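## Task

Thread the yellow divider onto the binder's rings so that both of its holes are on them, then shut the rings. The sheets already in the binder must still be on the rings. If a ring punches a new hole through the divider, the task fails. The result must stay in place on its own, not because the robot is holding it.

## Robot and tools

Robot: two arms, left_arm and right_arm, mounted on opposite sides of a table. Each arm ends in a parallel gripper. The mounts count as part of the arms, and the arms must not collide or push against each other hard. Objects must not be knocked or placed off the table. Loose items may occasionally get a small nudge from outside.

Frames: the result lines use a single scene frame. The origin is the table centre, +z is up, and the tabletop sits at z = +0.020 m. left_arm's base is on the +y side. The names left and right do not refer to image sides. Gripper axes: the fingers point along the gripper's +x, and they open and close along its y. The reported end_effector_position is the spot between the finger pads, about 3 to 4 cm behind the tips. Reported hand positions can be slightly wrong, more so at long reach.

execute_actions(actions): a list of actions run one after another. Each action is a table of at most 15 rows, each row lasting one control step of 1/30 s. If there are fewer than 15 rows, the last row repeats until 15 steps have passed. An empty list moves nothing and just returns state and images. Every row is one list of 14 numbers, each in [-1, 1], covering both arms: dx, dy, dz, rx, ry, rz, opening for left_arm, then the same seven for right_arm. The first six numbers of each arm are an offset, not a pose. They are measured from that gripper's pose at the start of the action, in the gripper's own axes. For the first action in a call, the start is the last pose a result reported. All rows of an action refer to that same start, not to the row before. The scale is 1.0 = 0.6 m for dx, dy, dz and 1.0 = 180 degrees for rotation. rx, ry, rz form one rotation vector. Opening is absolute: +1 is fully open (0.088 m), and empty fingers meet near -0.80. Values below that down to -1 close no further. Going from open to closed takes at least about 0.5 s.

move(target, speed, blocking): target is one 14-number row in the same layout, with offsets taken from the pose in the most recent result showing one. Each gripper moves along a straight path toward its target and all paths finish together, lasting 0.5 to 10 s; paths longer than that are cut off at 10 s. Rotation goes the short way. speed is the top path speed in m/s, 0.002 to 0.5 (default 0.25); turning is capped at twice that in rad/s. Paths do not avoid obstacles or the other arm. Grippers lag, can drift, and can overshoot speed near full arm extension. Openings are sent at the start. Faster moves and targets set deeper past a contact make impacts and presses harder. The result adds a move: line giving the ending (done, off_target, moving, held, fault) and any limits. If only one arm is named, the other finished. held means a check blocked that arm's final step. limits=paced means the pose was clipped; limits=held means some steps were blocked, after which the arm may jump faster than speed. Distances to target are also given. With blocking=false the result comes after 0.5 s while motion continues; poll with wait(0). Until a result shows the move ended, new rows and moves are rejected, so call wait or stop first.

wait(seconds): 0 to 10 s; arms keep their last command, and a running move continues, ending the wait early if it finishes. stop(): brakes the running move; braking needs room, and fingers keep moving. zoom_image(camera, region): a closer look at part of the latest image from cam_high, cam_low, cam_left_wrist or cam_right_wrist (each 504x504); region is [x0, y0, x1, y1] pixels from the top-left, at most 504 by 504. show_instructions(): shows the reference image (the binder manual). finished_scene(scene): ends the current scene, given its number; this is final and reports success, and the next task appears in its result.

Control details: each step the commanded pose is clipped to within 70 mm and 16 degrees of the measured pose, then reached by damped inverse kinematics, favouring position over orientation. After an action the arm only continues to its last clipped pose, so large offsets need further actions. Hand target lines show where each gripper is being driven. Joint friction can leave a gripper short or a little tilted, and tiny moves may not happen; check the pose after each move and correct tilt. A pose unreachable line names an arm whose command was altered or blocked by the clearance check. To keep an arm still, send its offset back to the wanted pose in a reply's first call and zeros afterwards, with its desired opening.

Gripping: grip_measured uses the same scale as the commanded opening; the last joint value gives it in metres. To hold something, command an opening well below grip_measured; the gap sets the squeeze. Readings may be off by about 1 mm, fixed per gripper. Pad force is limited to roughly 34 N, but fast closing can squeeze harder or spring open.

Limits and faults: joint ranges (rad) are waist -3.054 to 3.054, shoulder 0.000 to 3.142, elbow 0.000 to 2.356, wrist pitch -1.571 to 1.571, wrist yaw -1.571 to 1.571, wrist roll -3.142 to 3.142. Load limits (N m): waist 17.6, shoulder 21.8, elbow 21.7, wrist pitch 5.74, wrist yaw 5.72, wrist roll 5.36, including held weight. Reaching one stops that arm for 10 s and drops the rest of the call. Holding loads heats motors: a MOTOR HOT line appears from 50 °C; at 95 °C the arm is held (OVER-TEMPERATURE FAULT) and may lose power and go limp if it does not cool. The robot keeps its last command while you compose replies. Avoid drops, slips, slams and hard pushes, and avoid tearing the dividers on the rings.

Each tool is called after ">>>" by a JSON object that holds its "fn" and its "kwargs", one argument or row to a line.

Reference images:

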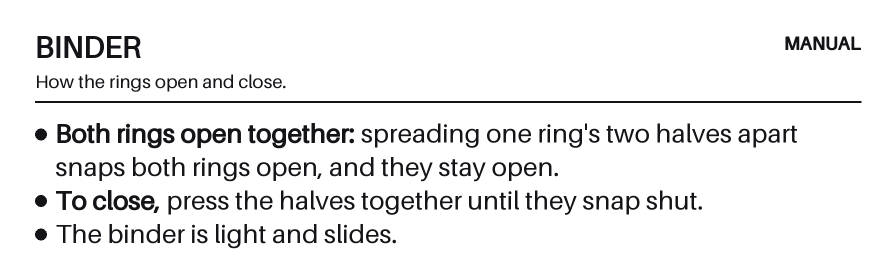

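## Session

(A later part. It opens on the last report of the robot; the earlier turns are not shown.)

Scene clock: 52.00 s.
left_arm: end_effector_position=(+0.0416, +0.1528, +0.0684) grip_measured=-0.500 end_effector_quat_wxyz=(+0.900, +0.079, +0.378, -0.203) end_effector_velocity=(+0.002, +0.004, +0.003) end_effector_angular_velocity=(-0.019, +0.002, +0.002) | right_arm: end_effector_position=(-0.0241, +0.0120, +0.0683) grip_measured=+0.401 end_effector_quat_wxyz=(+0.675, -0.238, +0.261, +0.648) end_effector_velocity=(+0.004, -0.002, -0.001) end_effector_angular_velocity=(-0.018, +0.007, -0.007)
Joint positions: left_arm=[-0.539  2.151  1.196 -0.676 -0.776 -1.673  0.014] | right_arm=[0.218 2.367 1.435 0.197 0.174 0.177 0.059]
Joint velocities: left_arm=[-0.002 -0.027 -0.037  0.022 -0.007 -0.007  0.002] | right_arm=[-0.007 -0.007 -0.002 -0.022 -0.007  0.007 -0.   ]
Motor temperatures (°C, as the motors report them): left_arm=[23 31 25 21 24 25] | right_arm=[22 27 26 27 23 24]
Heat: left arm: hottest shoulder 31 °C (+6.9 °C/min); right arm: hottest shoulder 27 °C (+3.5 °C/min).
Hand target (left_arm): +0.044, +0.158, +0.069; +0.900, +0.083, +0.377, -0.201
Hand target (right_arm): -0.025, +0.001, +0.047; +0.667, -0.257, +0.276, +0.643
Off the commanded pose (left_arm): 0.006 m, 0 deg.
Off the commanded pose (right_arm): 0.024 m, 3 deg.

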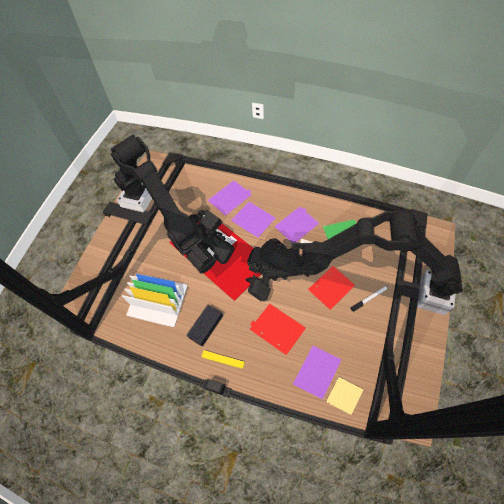

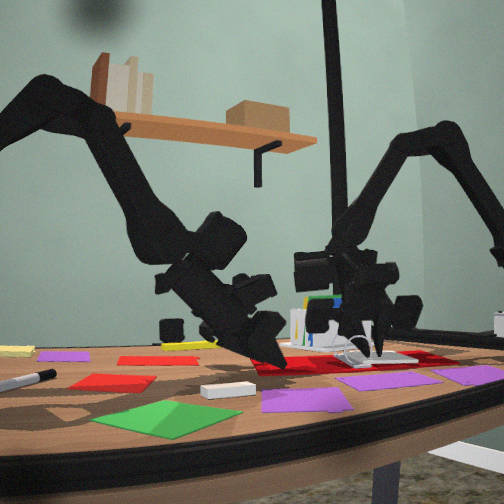

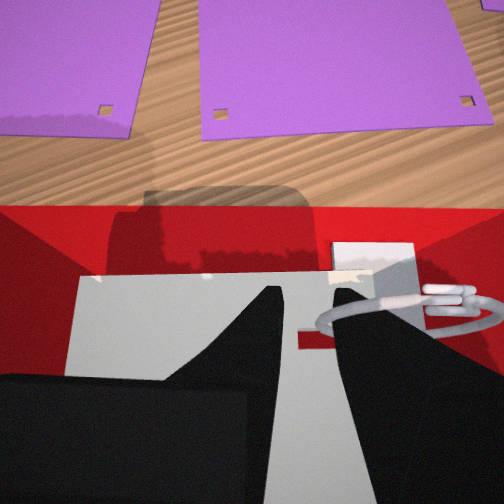

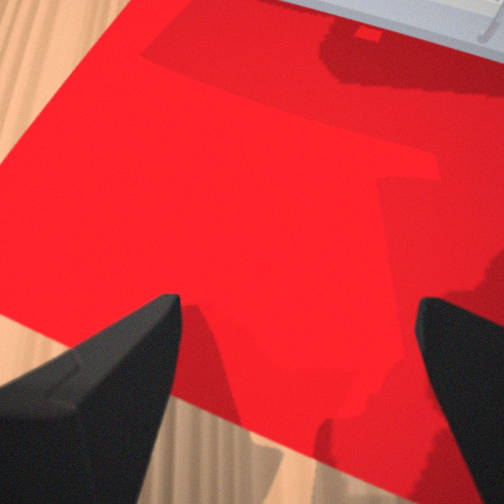

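>>> {"fn": "execute_actions", "kwargs": {
  "actions": [
    [[0,0,0,0,0,0,-0.5,0.015,0,-0.043,0,0.017,0,0.4],[0,0,0,0,0,0,-0.5,0.018,0,-0.049,0,0.019,0,0.4],[0,0,0,0,0,0,-0.5,0.021,0,-0.055,0,0.021,0,0.4],[0,0,0,0,0,0,-0.5,0.024,0,-0.061,0,0.023,0,0.4],[0,0,0,0,0,0,-0.5,0.027,0,-0.067,0,0.025,0,0.4],[0,0,0,0,0,0,-0.5,0.031,0,-0.073,0,0.027,0,0.4]],
    [[0,0.003,0,0,0,0,-0.5,0.031,0,-0.073,0,0.027,0,0.4],[0,0.006,0,0,0,0,-0.5,0.031,0,-0.073,0,0.027,0,0.4],[0,0.009,0,0,0,0,-0.5,0.031,0,-0.073,0,0.027,0,0.4],[0,0.012,0,0,0,0,-0.5,0.031,0,-0.073,0,0.027,0,0.4],[0,0.015,0,0,0,0,-0.5,0.031,0,-0.073,0,0.027,0,0.4],[0,0.018,0,0,0,0,-0.5,0.031,0,-0.073,0,0.027,0,0.4],[0,0.021,0,0,0,0,-0.5,0.031,0,-0.073,0,0.027,0,0.4],[0,0.024,0,0,0,0,-0.5,0.031,0,-0.073,0,0.027,0,0.4]]
  ]
}}

>>> {"fn": "zoom_image", "kwargs": {
  "camera": "cam_low",
  "region": [280, 270, 420, 380]
}}

Scene clock: 57.37 s.
left_arm: end_effector_position=(+0.0434, +0.1589, +0.0669) grip_measured=-0.496 end_effector_quat_wxyz=(+0.898, +0.072, +0.382, -0.207) end_effector_velocity=(+0.004, +0.007, +0.000) end_effector_angular_velocity=(+0.010, -0.015, +0.013) | right_arm: end_effector_position=(-0.0241, +0.0156, +0.0619) grip_measured=+0.401 end_effector_quat_wxyz=(+0.681, -0.223, +0.261, +0.647) end_effector_velocity=(+0.000, +0.000, +0.001) end_effector_angular_velocity=(-0.004, -0.001, +0.008)
Joint positions: left_arm=[-0.542  2.127  1.147 -0.636 -0.773 -1.675  0.015] | right_arm=[0.218 2.393 1.434 0.246 0.177 0.197 0.059]
Joint velocities: left_arm=[-0.002 -0.007 -0.017 -0.022 -0.007 -0.022  0.   ] | right_arm=[-0.002 -0.002  0.002 -0.007 -0.007 -0.007 -0.   ]
Motor temperatures (°C, as the motors report them): left_arm=[23 32 24 21 24 25] | right_arm=[22 28 25 27 23 24]
Heat: left arm: hottest shoulder 32 °C (+7.3 °C/min); right arm: hottest shoulder 28 °C (+4.2 °C/min).
Hand target (left_arm): +0.048, +0.166, +0.068; +0.900, +0.079, +0.378, -0.203
Hand target (right_arm): -0.026, -0.005, +0.020; +0.665, -0.261, +0.292, +0.636
Off the commanded pose (left_arm): 0.009 m, 1 deg.
Off the commanded pose (right_arm): 0.047 m, 6 deg.

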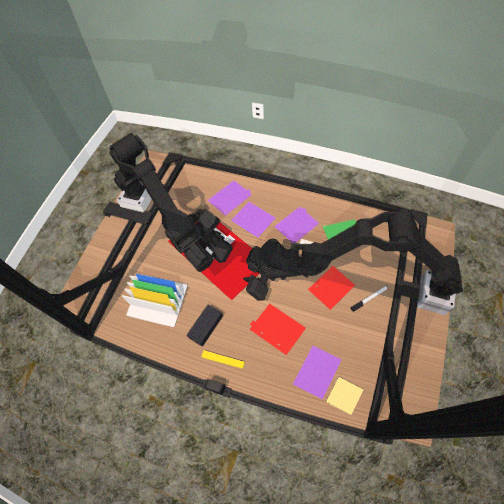

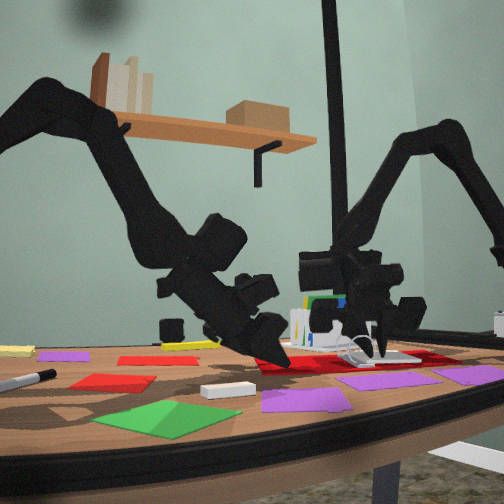

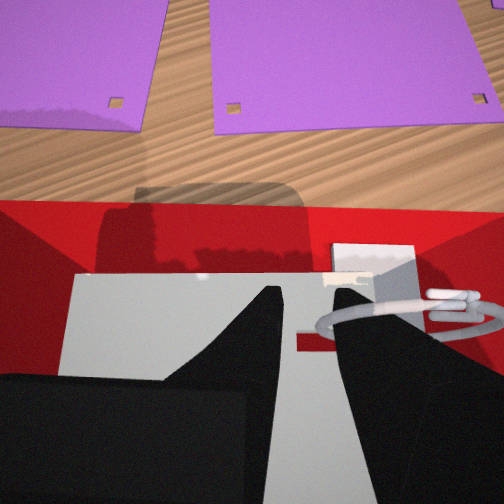

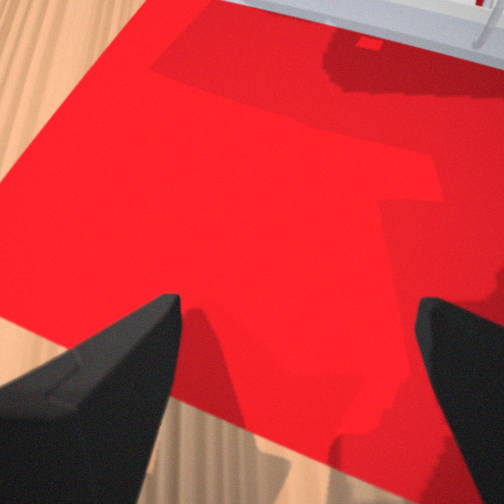

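Region (280, 270, 420, 380) of cam_low's 504x504 image, scaled by 3.600, with more detail than that image has; it fills the top 396 rows of this view, and the rest is white.

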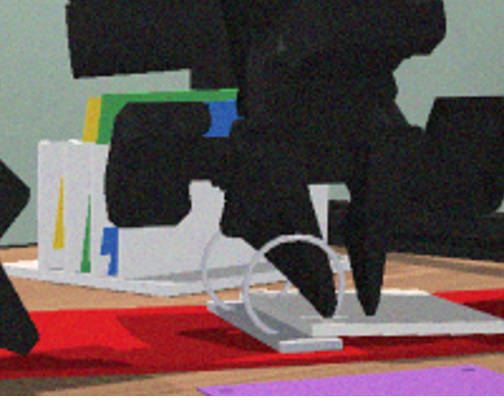

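>>> {"fn": "execute_actions", "kwargs": {
  "actions": [
    [[0,0.015,0,0,0,0,-0.5,0.019,0,-0.0755,-0.01,0.03,0,0.4],[0,0.018,0,0,0,0,-0.5,0.019,0,-0.0755,-0.015,0.03,0,0.4],[0,0.021,0,0,0,0,-0.5,0.019,0,-0.0755,-0.015,0.03,0,0.4],[0,0.024,0,0,0,0,-0.5,0.019,0,-0.0755,-0.015,0.03,0,0.4],[0,0.027,0,0,0,0,-0.5,0.019,0,-0.0755,-0.015,0.03,0,0.4],[0,0.03,0,0,0,0,-0.5,0.019,0,-0.0755,-0.015,0.03,0,0.4],[0,0.033,0,0,0,0,-0.5,0.019,0,-0.0755,-0.015,0.03,0,0.4]]
  ]
}}

>>> {"fn": "zoom_image", "kwargs": {
  "camera": "cam_low",
  "region": [280, 270, 420, 380]
}}

Scene clock: 59.03 s.
left_arm: end_effector_position=(+0.0459, +0.1682, +0.0662) grip_measured=-0.495 end_effector_quat_wxyz=(+0.895, +0.062, +0.387, -0.212) end_effector_velocity=(+0.002, +0.001, +0.002) end_effector_angular_velocity=(-0.018, -0.015, +0.002) | right_arm: end_effector_position=(-0.0210, +0.0174, +0.0631) grip_measured=+0.402 end_effector_quat_wxyz=(+0.681, -0.229, +0.248, +0.650) end_effector_velocity=(+0.001, -0.001, -0.001) end_effector_angular_velocity=(-0.008, -0.002, +0.008)
Joint positions: left_arm=[-0.548  2.088  1.08  -0.585 -0.768 -1.68   0.015] | right_arm=[0.213 2.394 1.433 0.26  0.183 0.165 0.059]
Joint velocities: left_arm=[-0.002 -0.007 -0.012  0.007 -0.022 -0.007  0.   ] | right_arm=[-0.002 -0.002 -0.002 -0.007 -0.007 -0.007 -0.   ]
Motor temperatures (°C, as the motors report them): left_arm=[23 32 24 21 24 25] | right_arm=[22 28 25 27 23 24]
Heat: left arm: hottest shoulder 32 °C (+7.1 °C/min); right arm: hottest shoulder 28 °C (+4.1 °C/min).
Hand target (left_arm): +0.052, +0.176, +0.066; +0.898, +0.072, +0.382, -0.207
Hand target (right_arm): -0.026, -0.006, +0.022; +0.662, -0.269, +0.278, +0.642
Off the commanded pose (left_arm): 0.010 m, 1 deg.
Off the commanded pose (right_arm): 0.049 m, 6 deg.

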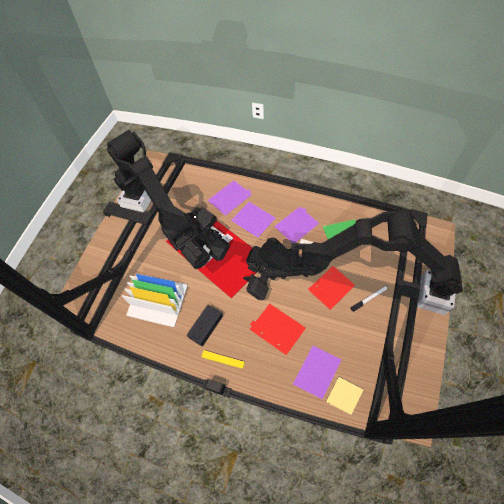

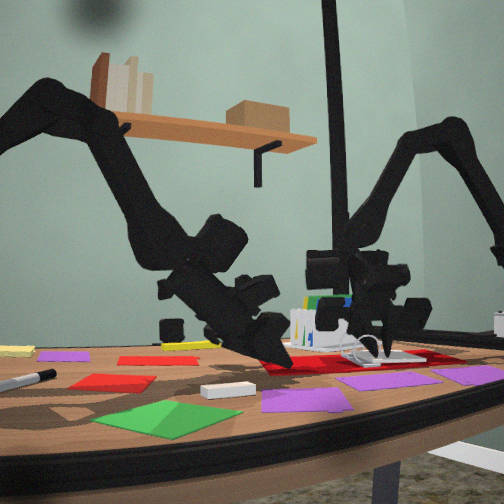

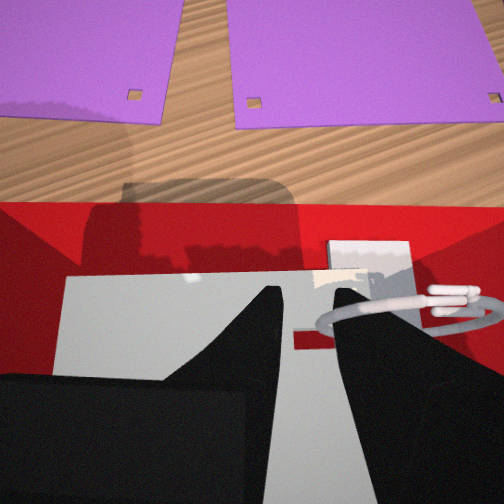

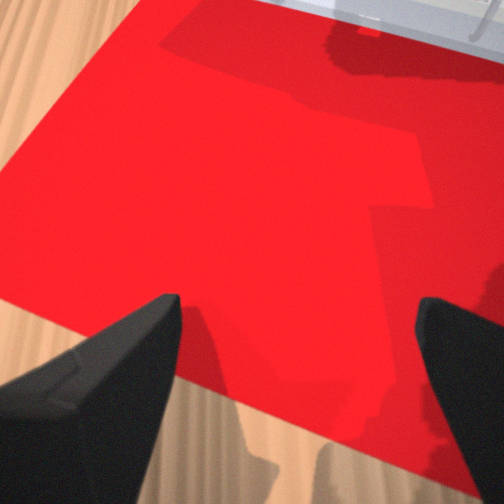

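Region (280, 270, 420, 380) of cam_low's 504x504 image, scaled by 3.600, with more detail than that image has; it fills the top 396 rows of this view, and the rest is white.

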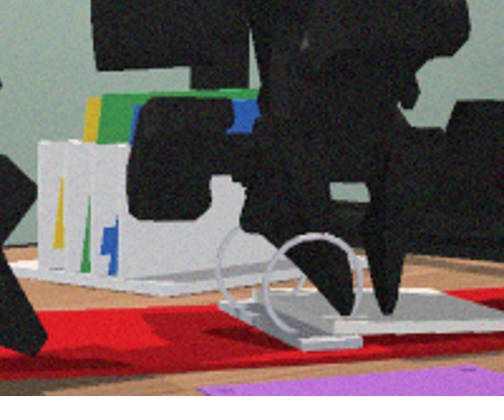

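>>> {"fn": "move", "kwargs": {
  "target": [0,-0.005,0.002,0,0,0,-0.72,-0.25,-0.1,0.02,0,0,0,-0.8],
  "speed": 0.2
}}

>>> {"fn": "move", "kwargs": {
  "target": [0,-0.1,0,0,0,0,-0.74,0,0,0,0,0,0,-0.8],
  "speed": 0.08
}}

Scene clock: 64.73 s.
left_arm: end_effector_position=(+0.0451, +0.1669, +0.0675) grip_measured=-0.671 end_effector_quat_wxyz=(+0.895, +0.059, +0.387, -0.213) end_effector_velocity=(-0.001, +0.002, -0.000) end_effector_angular_velocity=(+0.014, +0.000, -0.008) | right_arm: end_effector_position=(+0.0353, -0.0903, +0.1663) grip_measured=-0.779 end_effector_quat_wxyz=(+0.682, -0.230, +0.248, +0.648) end_effector_velocity=(+0.005, -0.001, -0.001) end_effector_angular_velocity=(-0.007, -0.011, -0.008)
Joint positions: left_arm=[-0.549  2.087  1.084 -0.586 -0.77  -1.681  0.006] | right_arm=[0.114 1.798 0.964 0.138 0.11  0.101 0.001]
Joint velocities: left_arm=[-0.002 -0.002 -0.002 -0.007  0.007  0.007 -0.   ] | right_arm=[-0.007 -0.002 -0.002 -0.007  0.007 -0.007 -0.   ]
Motor temperatures (°C, as the motors report them): left_arm=[23 32 24 22 24 25] | right_arm=[22 28 25 27 23 24]
Heat: left arm: hottest shoulder 32 °C (+7.0 °C/min); right arm: hottest shoulder 28 °C (+4.0 °C/min).
Hand target (left_arm): +0.045, +0.165, +0.067; +0.895, +0.062, +0.387, -0.212
Hand target (right_arm): +0.036, -0.092, +0.168; +0.681, -0.229, +0.247, +0.649
Off the commanded pose (left_arm): 0.002 m, 0 deg.
Off the commanded pose (right_arm): 0.004 m, 0 deg.
move: done

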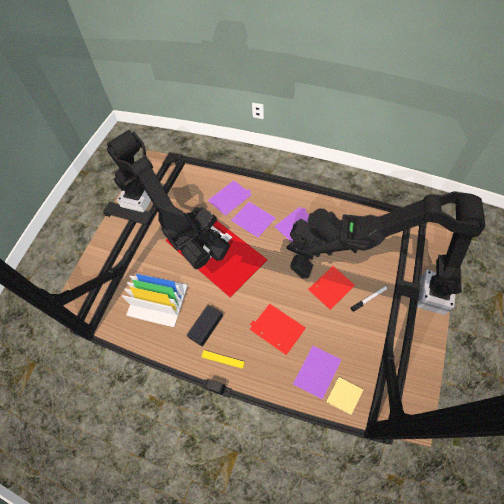

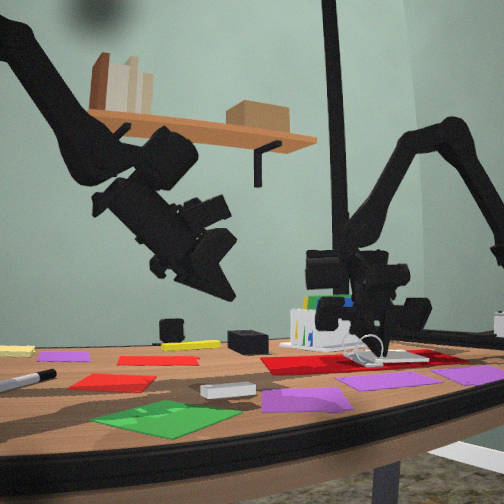

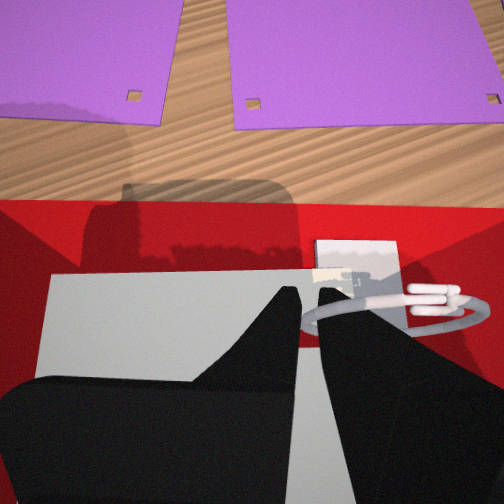

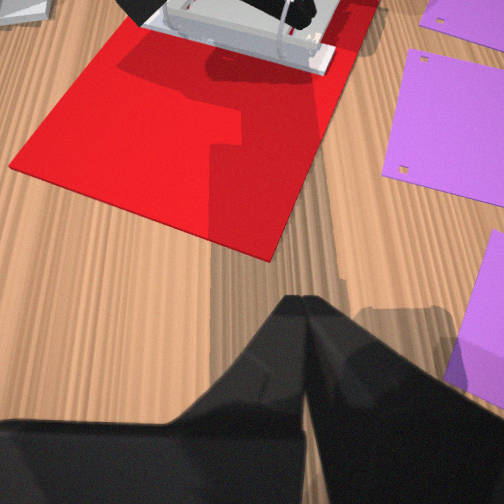

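Scene clock: 65.83 s.
left_arm: end_effector_position=(+0.0194, +0.1156, +0.0717) grip_measured=-0.671 end_effector_quat_wxyz=(+0.894, +0.060, +0.388, -0.214) end_effector_velocity=(+0.001, -0.001, +0.004) end_effector_angular_velocity=(+0.004, -0.028, -0.008) | right_arm: end_effector_position=(+0.0353, -0.0903, +0.1663) grip_measured=-0.779 end_effector_quat_wxyz=(+0.682, -0.230, +0.248, +0.648) end_effector_velocity=(-0.002, -0.002, -0.001) end_effector_angular_velocity=(-0.008, -0.002, +0.013)
Joint positions: left_arm=[-0.539  2.24   1.377 -0.714 -0.767 -1.665  0.006] | right_arm=[0.114 1.798 0.964 0.138 0.11  0.101 0.001]
Joint velocities: left_arm=[-0.002  0.002  0.012 -0.022 -0.022  0.007 -0.   ] | right_arm=[ 0.002 -0.002 -0.002 -0.007 -0.007 -0.007 -0.   ]
Motor temperatures (°C, as the motors report them): left_arm=[23 32 24 22 24 25] | right_arm=[22 28 25 27 23 24]
Heat: left arm: hottest shoulder 32 °C (+7.0 °C/min); right arm: hottest shoulder 28 °C (+4.0 °C/min).
Hand target (left_arm): +0.020, +0.113, +0.071; +0.895, +0.059, +0.387, -0.213
Hand target (right_arm): +0.035, -0.090, +0.166; +0.682, -0.230, +0.248, +0.648
Off the commanded pose (left_arm): 0.003 m, 0 deg.
Off the commanded pose (right_arm): 0.000 m, 0 deg.
move: done

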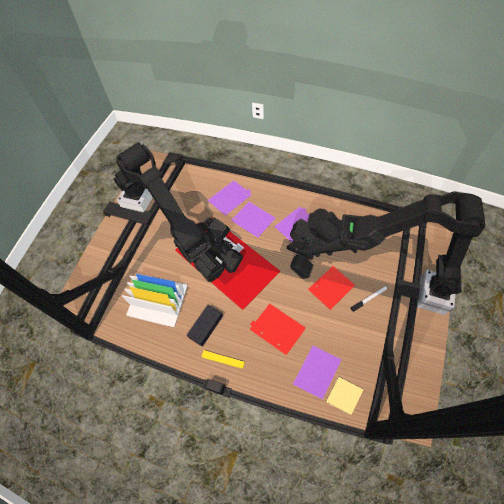

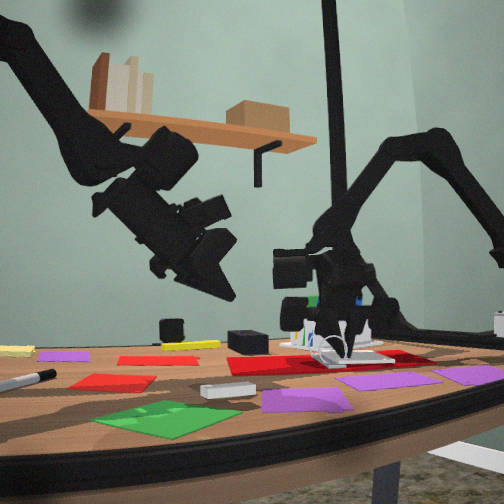

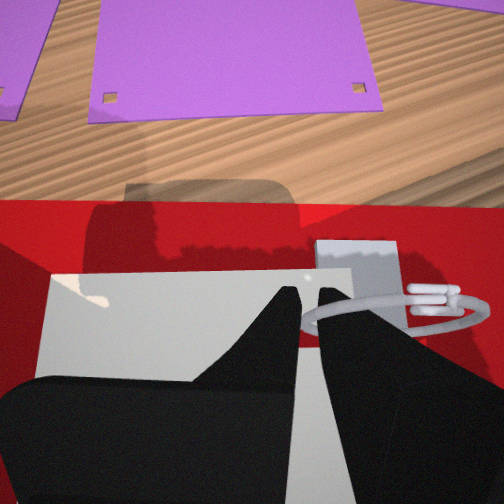

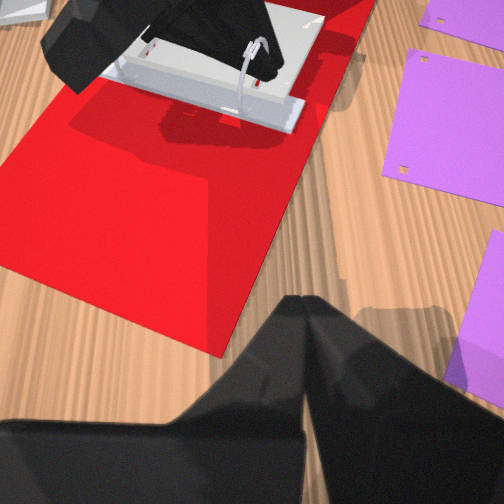

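>>> {"fn": "move", "kwargs": {
  "target": [0.022,-0.0608,0.0105,0.06,0.0049,-0.0577,-0.76,0.1623,-0.1377,0.0202,-0.1381,-0.1253,0.263,-0.8],
  "speed": 0.25
}}

Scene clock: 72.60 s.
left_arm: end_effector_position=(+0.0150, +0.0742, +0.0704) grip_measured=-0.671 end_effector_quat_wxyz=(+0.861, +0.107, +0.372, -0.329) end_effector_velocity=(+0.002, +0.001, +0.002) end_effector_angular_velocity=(-0.007, -0.019, +0.009) | right_arm: end_effector_position=(+0.1219, -0.0135, +0.1144) grip_measured=-0.779 end_effector_quat_wxyz=(+0.343, -0.125, +0.040, +0.930) end_effector_velocity=(+0.001, -0.003, -0.004) end_effector_angular_velocity=(-0.030, +0.004, -0.006)
Joint positions: left_arm=[-0.493  2.228  1.329 -0.387 -0.737 -1.247  0.006] | right_arm=[-0.353  2.449  1.512  0.251 -1.147 -0.651  0.001]
Joint velocities: left_arm=[-0.002 -0.002 -0.002 -0.007 -0.022 -0.007 -0.   ] | right_arm=[-0.002 -0.002 -0.002 -0.037  0.007 -0.007 -0.   ]
Motor temperatures (°C, as the motors report them): left_arm=[23 33 25 22 24 25] | right_arm=[22 29 25 27 23 24]
Heat: left arm: hottest shoulder 33 °C (+8.1 °C/min); right arm: hottest shoulder 29 °C (+4.0 °C/min).
Hand target (left_arm): +0.016, +0.077, +0.069; +0.859, +0.110, +0.377, -0.329
Hand target (right_arm): +0.122, -0.013, +0.109; +0.341, -0.124, +0.043, +0.931
Off the commanded pose (left_arm): 0.003 m, 1 deg.
Off the commanded pose (right_arm): 0.002 m, 1 deg.
move: done

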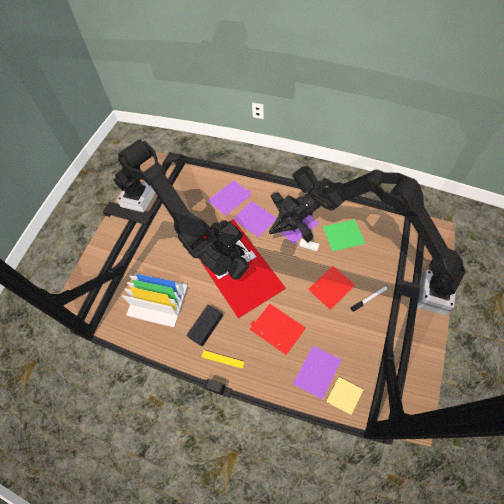

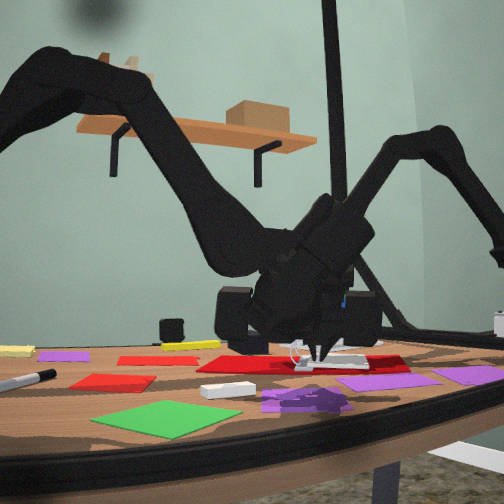

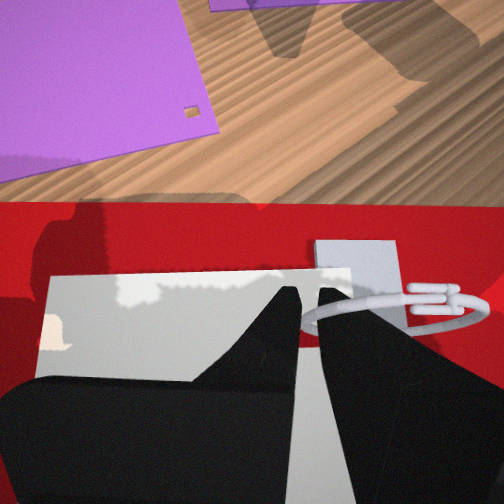

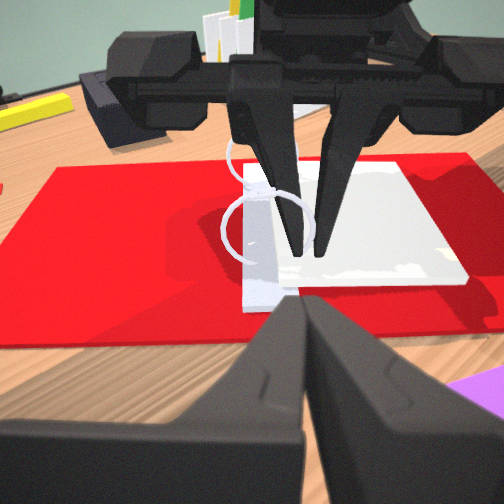

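>>> {"fn": "execute_actions", "kwargs": {
  "actions": [
    [[0,0,0,0,0,0,-0.45,0,0.002,-0.005,0,0,0,-0.8],[0,0,0,0,0,0,-0.45,0,0.004,-0.01,0,0,0,-0.8],[0,0,0,0,0,0,-0.45,0,0.006,-0.015,0,0,0,-0.8],[0,0,0,0,0,0,-0.45,0,0.008,-0.02,0,0,0,-0.8],[-0.01,0,0,0,0,0,-0.45,0,0.01,-0.024,0,0,0,-0.8],[-0.02,0,0,0,0,0,-0.45,0,0.01,-0.024,0,0,0,-0.8],[-0.03,0,0,0,0,0,-0.45,0,0.01,-0.024,0,0,0,-0.8],[-0.04,0,0,0,0,0,-0.45,0,0.01,-0.024,0,0,0,-0.8],[-0.05,0,0,0,0,0,-0.45,0,0.01,-0.024,0,0,0,-0.8],[-0.06,0,0,0,0,0,-0.45,0,0.01,-0.024,0,0,0,-0.8],[-0.07,0,0,0,0,0,-0.45,0,0.01,-0.024,0,0,0,-0.8],[-0.08,0,0,0,0,0,-0.45,0,0.01,-0.024,0,0,0,-0.8],[-0.09,0,0,0,0,0,-0.45,0,0.01,-0.024,0,0,0,-0.8],[-0.1,0,0,0,0,0,-0.45,0,0.01,-0.024,0,0,0,-0.8],[-0.11,0,0,0,0,0,-0.45,0,0.01,-0.024,0,0,0,-0.8]]
  ]
}}

>>> {"fn": "wait", "kwargs": {
  "seconds": 0.3
}}

Scene clock: 76.87 s.
left_arm: end_effector_position=(-0.0085, +0.1019, +0.0981) grip_measured=-0.451 end_effector_quat_wxyz=(+0.861, +0.117, +0.372, -0.326) end_effector_velocity=(-0.101, +0.081, +0.146) end_effector_angular_velocity=(-0.049, +0.002, -0.030) | right_arm: end_effector_position=(+0.1207, -0.0175, +0.1085) grip_measured=-0.779 end_effector_quat_wxyz=(+0.344, -0.126, +0.032, +0.930) end_effector_velocity=(-0.001, -0.002, +0.003) end_effector_angular_velocity=(+0.017, +0.005, +0.017)
Joint positions: left_arm=[-0.578  2.149  1.338 -0.571 -0.751 -1.357  0.017] | right_arm=[-0.354  2.451  1.48   0.299 -1.148 -0.656  0.001]
Joint velocities: left_arm=[-0.335 -0.325  0.139 -0.696 -0.081 -0.403  0.   ] | right_arm=[-0.002 -0.002 -0.002  0.007 -0.022 -0.007 -0.   ]
Motor temperatures (°C, as the motors report them): left_arm=[23 34 24 22 24 25] | right_arm=[22 30 26 27 23 24]
Heat: left arm: hottest shoulder 34 °C (+9.1 °C/min); right arm: hottest shoulder 30 °C (+4.0 °C/min).
Hand target (left_arm): -0.018, +0.106, +0.116; +0.861, +0.106, +0.372, -0.331
Hand target (right_arm): +0.121, -0.021, +0.100; +0.343, -0.125, +0.040, +0.930
Off the commanded pose (left_arm): 0.022 m, 1 deg.
Off the commanded pose (right_arm): 0.009 m, 1 deg.

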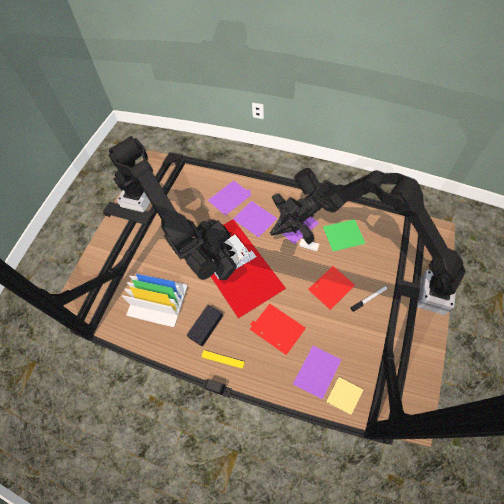

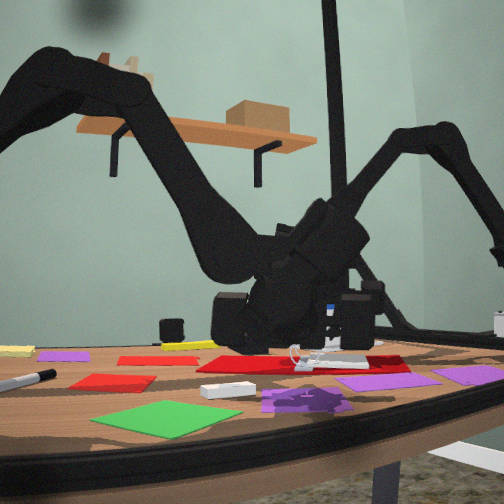

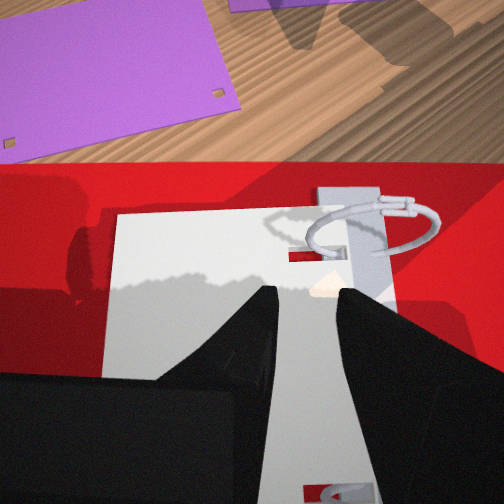

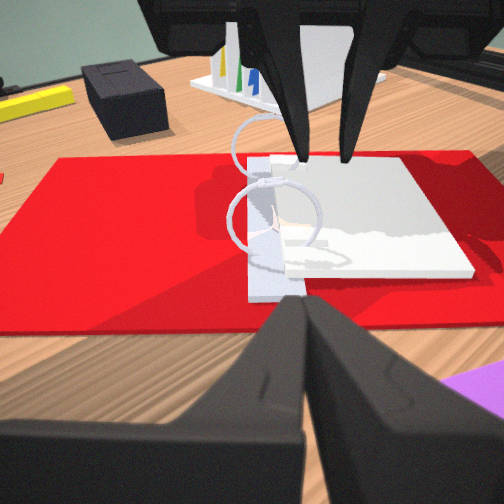

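Scene clock: 77.17 s.
left_arm: end_effector_position=(-0.0177, +0.1078, +0.1112) grip_measured=-0.450 end_effector_quat_wxyz=(+0.860, +0.114, +0.372, -0.330) end_effector_velocity=(-0.001, +0.005, -0.003) end_effector_angular_velocity=(+0.015, +0.002, +0.007) | right_arm: end_effector_position=(+0.1207, -0.0176, +0.1085) grip_measured=-0.779 end_effector_quat_wxyz=(+0.344, -0.126, +0.031, +0.930) end_effector_velocity=(+0.003, -0.002, +0.000) end_effector_angular_velocity=(+0.011, -0.007, +0.004)
Joint positions: left_arm=[-0.606  2.12   1.35  -0.624 -0.757 -1.387  0.017] | right_arm=[-0.354  2.451  1.48   0.3   -1.148 -0.656  0.001]
Joint velocities: left_arm=[-0.007  0.002 -0.002 -0.022  0.007 -0.022 -0.   ] | right_arm=[-0.007 -0.002 -0.002 -0.007 -0.007 -0.022 -0.   ]
Motor temperatures (°C, as the motors report them): left_arm=[23 34 25 22 24 25] | right_arm=[22 30 26 27 23 24]
Heat: left arm: hottest shoulder 34 °C (+9.1 °C/min); right arm: hottest shoulder 30 °C (+4.0 °C/min).
Hand target (left_arm): -0.018, +0.106, +0.116; +0.861, +0.106, +0.372, -0.331
Hand target (right_arm): +0.121, -0.021, +0.101; +0.343, -0.125, +0.040, +0.930
Off the commanded pose (left_arm): 0.006 m, 1 deg.
Off the commanded pose (right_arm): 0.009 m, 1 deg.
wait: 0.30 s; no rest

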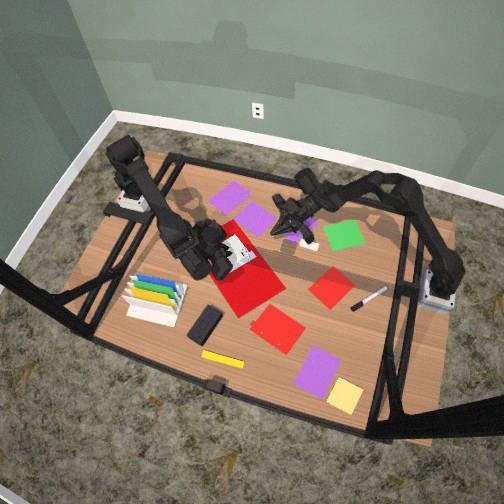

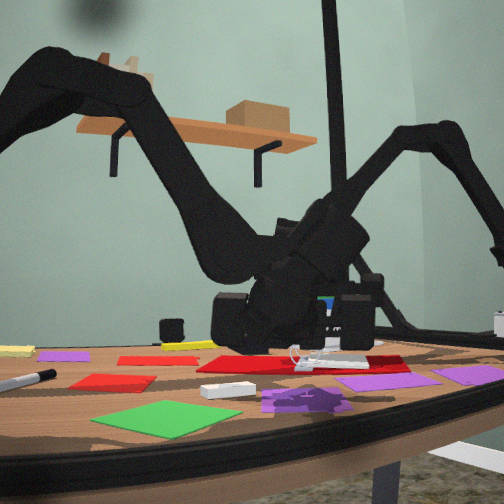

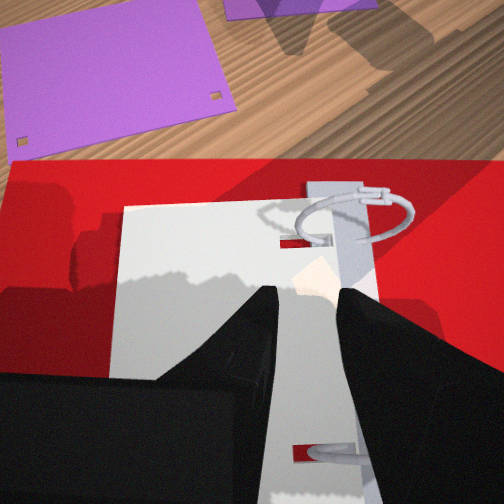

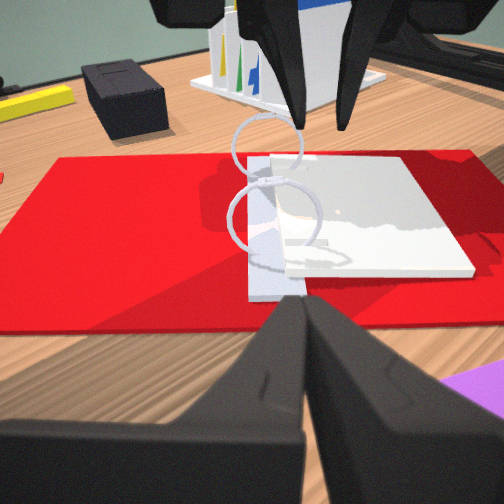

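>>> {"fn": "move", "kwargs": {
  "target": [-0.1153,-0.047,-0.0647,0.0054,0.107,0.0155,-0.8,0.1,0.004,-0.016,0,0,0,-0.8],
  "speed": 0.15
}}

Scene clock: 80.30 s.
left_arm: end_effector_position=(-0.0908, +0.1370, +0.1416) grip_measured=-0.796 end_effector_quat_wxyz=(+0.793, +0.178, +0.504, -0.294) end_effector_velocity=(+0.004, +0.005, -0.003) end_effector_angular_velocity=(+0.026, -0.029, +0.004) | right_arm: end_effector_position=(+0.0763, +0.0152, +0.0894) grip_measured=-0.779 end_effector_quat_wxyz=(+0.343, -0.124, +0.028, +0.931) end_effector_velocity=(+0.001, +0.001, +0.003) end_effector_angular_velocity=(-0.002, +0.008, +0.002)
Joint positions: left_arm=[-0.697  2.165  1.679 -1.056 -0.443 -1.537  0.   ] | right_arm=[-0.243  2.558  1.56   0.459 -1.061 -0.514  0.001]
Joint velocities: left_arm=[-0.002  0.012  0.007 -0.037 -0.007 -0.007  0.   ] | right_arm=[-0.002 -0.002  0.007 -0.007 -0.007  0.007 -0.   ]
Motor temperatures (°C, as the motors report them): left_arm=[23 34 25 22 24 25] | right_arm=[22 30 26 27 23 24]
Heat: left arm: hottest shoulder 34 °C (+9.0 °C/min); right arm: hottest shoulder 30 °C (+4.0 °C/min).
Hand target (left_arm): -0.093, +0.137, +0.135; +0.792, +0.184, +0.505, -0.290
Hand target (right_arm): +0.077, +0.016, +0.084; +0.344, -0.125, +0.031, +0.930
Off the commanded pose (left_arm): 0.007 m, 1 deg.
Off the commanded pose (right_arm): 0.006 m, 0 deg.
move: done

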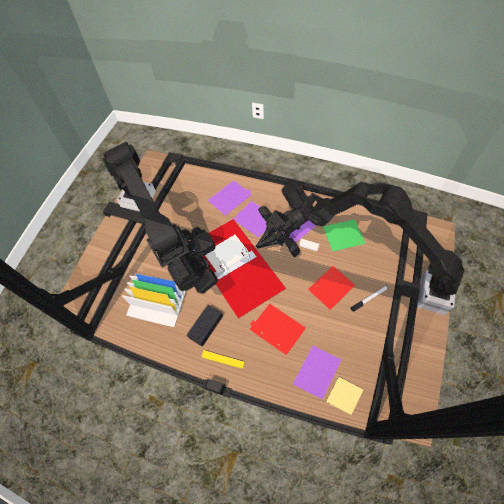

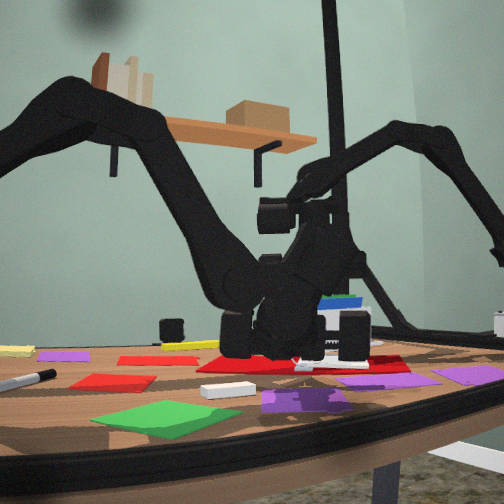

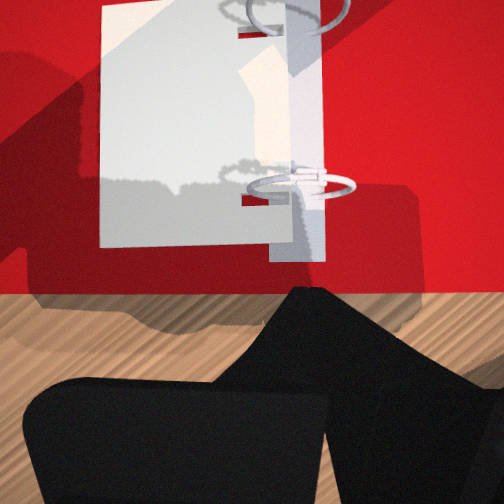

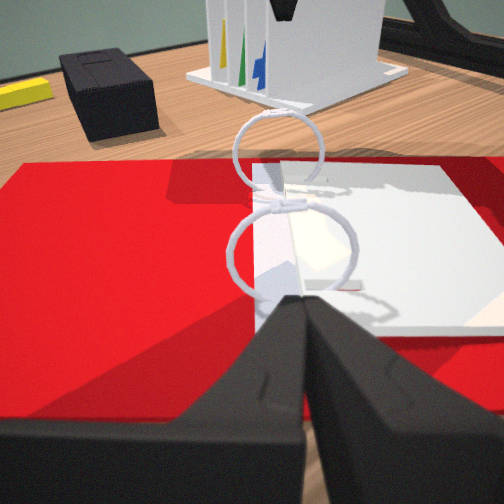

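>>> {"fn": "move", "kwargs": {
  "target": [0.138,-0.007,-0.059,0,0,0,-0.8,0.1,-0.003,-0.004,0,0,0,-0.8],
  "speed": 0.07
}}

Scene clock: 82.90 s.
left_arm: end_effector_position=(-0.0966, +0.1266, +0.0658) grip_measured=-0.796 end_effector_quat_wxyz=(+0.790, +0.164, +0.507, -0.303) end_effector_velocity=(+0.003, +0.004, -0.000) end_effector_angular_velocity=(+0.020, -0.006, +0.009) | right_arm: end_effector_position=(+0.0331, +0.0525, +0.0786) grip_measured=-0.779 end_effector_quat_wxyz=(+0.341, -0.122, +0.024, +0.932) end_effector_velocity=(+0.001, -0.000, +0.002) end_effector_angular_velocity=(+0.014, -0.010, +0.010)
Joint positions: left_arm=[-0.693  2.289  1.564 -0.78  -0.445 -1.532  0.   ] | right_arm=[-0.143  2.676  1.733  0.491 -0.977 -0.422  0.001]
Joint velocities: left_arm=[ 0.002 -0.002 -0.002 -0.022  0.007 -0.007 -0.   ] | right_arm=[-0.002 -0.002  0.002 -0.007 -0.007 -0.022 -0.   ]
Motor temperatures (°C, as the motors report them): left_arm=[23 34 25 22 24 25] | right_arm=[22 31 26 27 23 24]
Heat: left arm: hottest shoulder 34 °C (+9.1 °C/min); right arm: hottest shoulder 31 °C (+4.0 °C/min).
Hand target (left_arm): -0.092, +0.131, +0.052; +0.793, +0.178, +0.504, -0.294
Hand target (right_arm): +0.033, +0.053, +0.072; +0.343, -0.123, +0.028, +0.931
Off the commanded pose (left_arm): 0.015 m, 2 deg.
Off the commanded pose (right_arm): 0.007 m, 1 deg.
move: off_target (left_arm)

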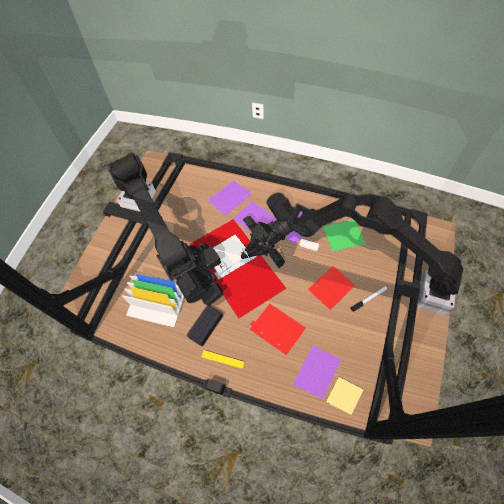

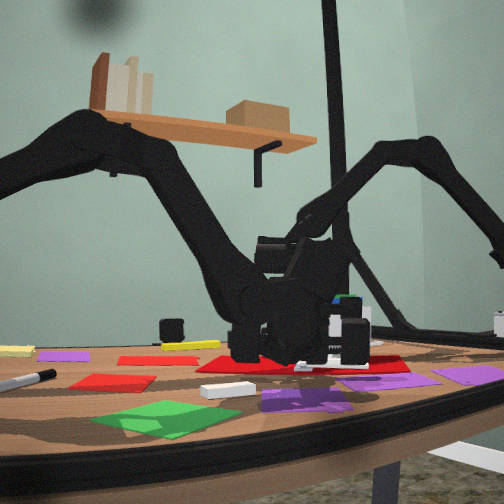

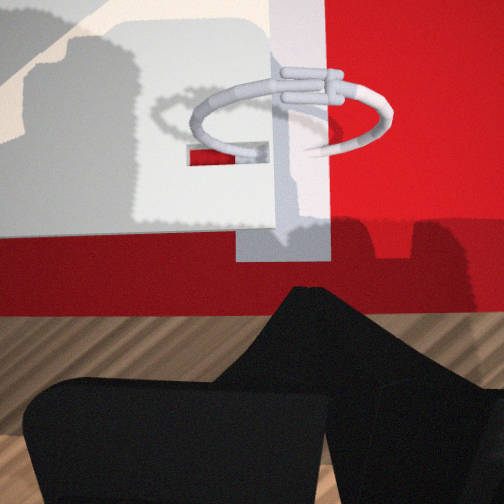

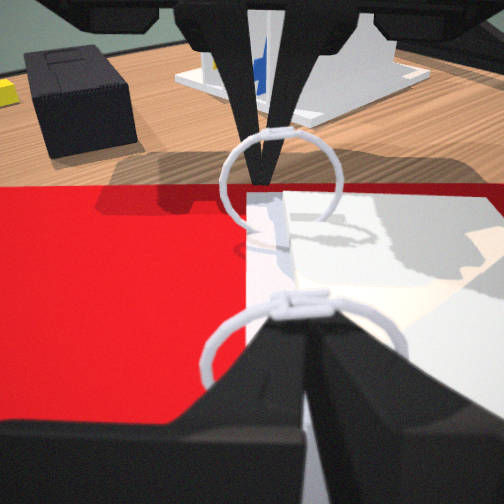

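>>> {"fn": "execute_actions", "kwargs": {
  "actions": [
    [[0.0207,0.0117,-0.0087,0,0,0,-0.8,0,0,0,0,0,0,-0.75],[0.0207,0.0117,-0.0087,0,0,0,-0.8,0,0,0,0,0,0,-0.71],[0.0207,0.0117,-0.0087,0,0,0,-0.8,0,0,0,0,0,0,-0.67],[0.0207,0.0117,-0.0087,0,0,0,-0.8,0,0,0,0,0,0,-0.63],[0.0207,0.0117,-0.0087,0,0,0,-0.8,0,0,0,0,0,0,-0.59],[0.0207,0.0117,-0.0087,0,0,0,-0.8,0,0,0,0,0,0,-0.56],[0.0207,0.0117,-0.0087,0,0,0,-0.8,0,0,0,0,0,0,-0.53],[0.0207,0.0117,-0.0087,0,0,0,-0.8,0,0,0,0,0,0,-0.5],[0.0207,0.0117,-0.0087,0,0,0,-0.8,0,0,0,0,0,0,-0.47],[0.0207,0.0117,-0.0087,0,0,0,-0.8,0,0,0,0,0,0,-0.44],[0.0207,0.0117,-0.0087,0,0,0,-0.8,0,0,0,0,0,0,-0.41],[0.0207,0.0117,-0.0087,0,0,0,-0.8,0,0,0,0,0,0,-0.38],[0.0207,0.0117,-0.0087,0,0,0,-0.8,0,0,0,0,0,0,-0.35],[0.0207,0.0117,-0.0087,0,0,0,-0.8,0,0,0,0,0,0,-0.32],[0.0207,0.0117,-0.0087,0,0,0,-0.8,0,0,0,0,0,0,-0.3]]
  ]
}}

Scene clock: 84.57 s.
left_arm: end_effector_position=(-0.0972, +0.1250, +0.0633) grip_measured=-0.796 end_effector_quat_wxyz=(+0.790, +0.150, +0.506, -0.312) end_effector_velocity=(-0.002, +0.001, +0.002) end_effector_angular_velocity=(-0.005, -0.005, -0.000) | right_arm: end_effector_position=(+0.0344, +0.0520, +0.0778) grip_measured=-0.378 end_effector_quat_wxyz=(+0.341, -0.122, +0.027, +0.932) end_effector_velocity=(+0.002, -0.002, -0.002) end_effector_angular_velocity=(-0.017, -0.004, -0.007)
Joint positions: left_arm=[-0.696  2.28   1.53  -0.725 -0.456 -1.531  0.   ] | right_arm=[-0.146  2.677  1.733  0.486 -0.98  -0.422  0.02 ]
Joint velocities: left_arm=[-0.007 -0.002  0.002 -0.007 -0.007 -0.007 -0.   ] | right_arm=[-0.002 -0.007 -0.007 -0.022  0.007 -0.007  0.045]
Motor temperatures (°C, as the motors report them): left_arm=[23 34 25 22 24 25] | right_arm=[22 31 26 27 23 24]
Heat: left arm: hottest shoulder 34 °C (+8.0 °C/min); right arm: hottest shoulder 31 °C (+4.0 °C/min).
Hand target (left_arm): -0.092, +0.131, +0.052; +0.790, +0.164, +0.507, -0.303
Hand target (right_arm): +0.033, +0.052, +0.079; +0.342, -0.122, +0.024, +0.932
Off the commanded pose (left_arm): 0.014 m, 2 deg.
Off the commanded pose (right_arm): 0.002 m, 0 deg.

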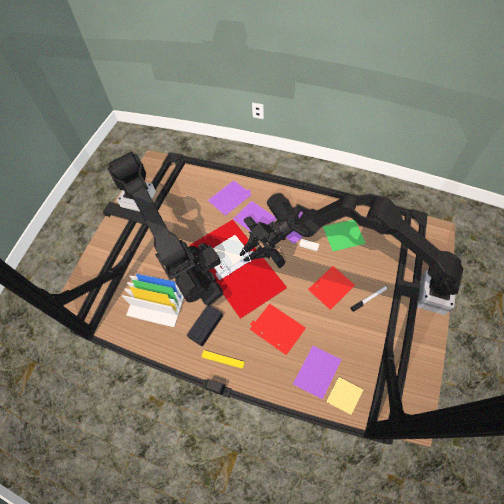

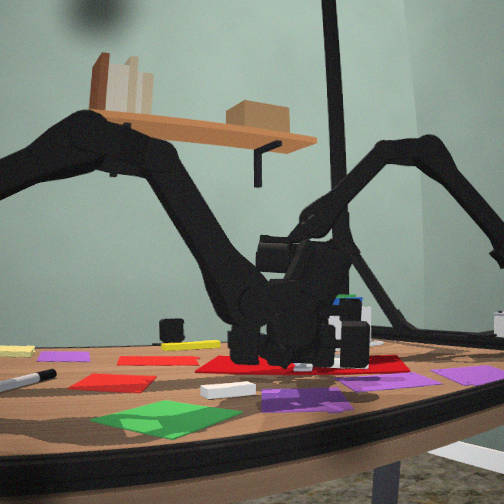

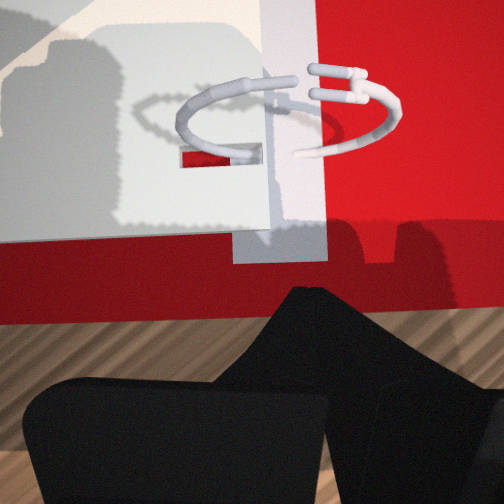

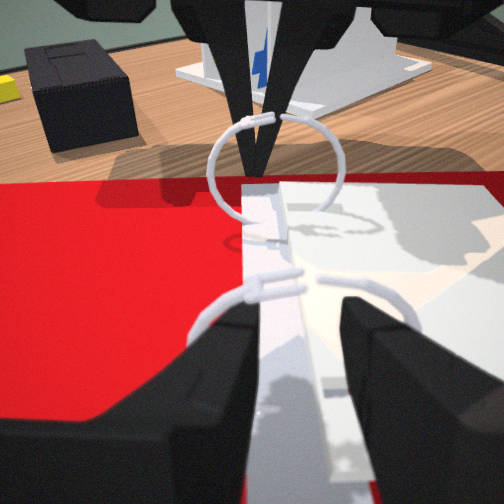

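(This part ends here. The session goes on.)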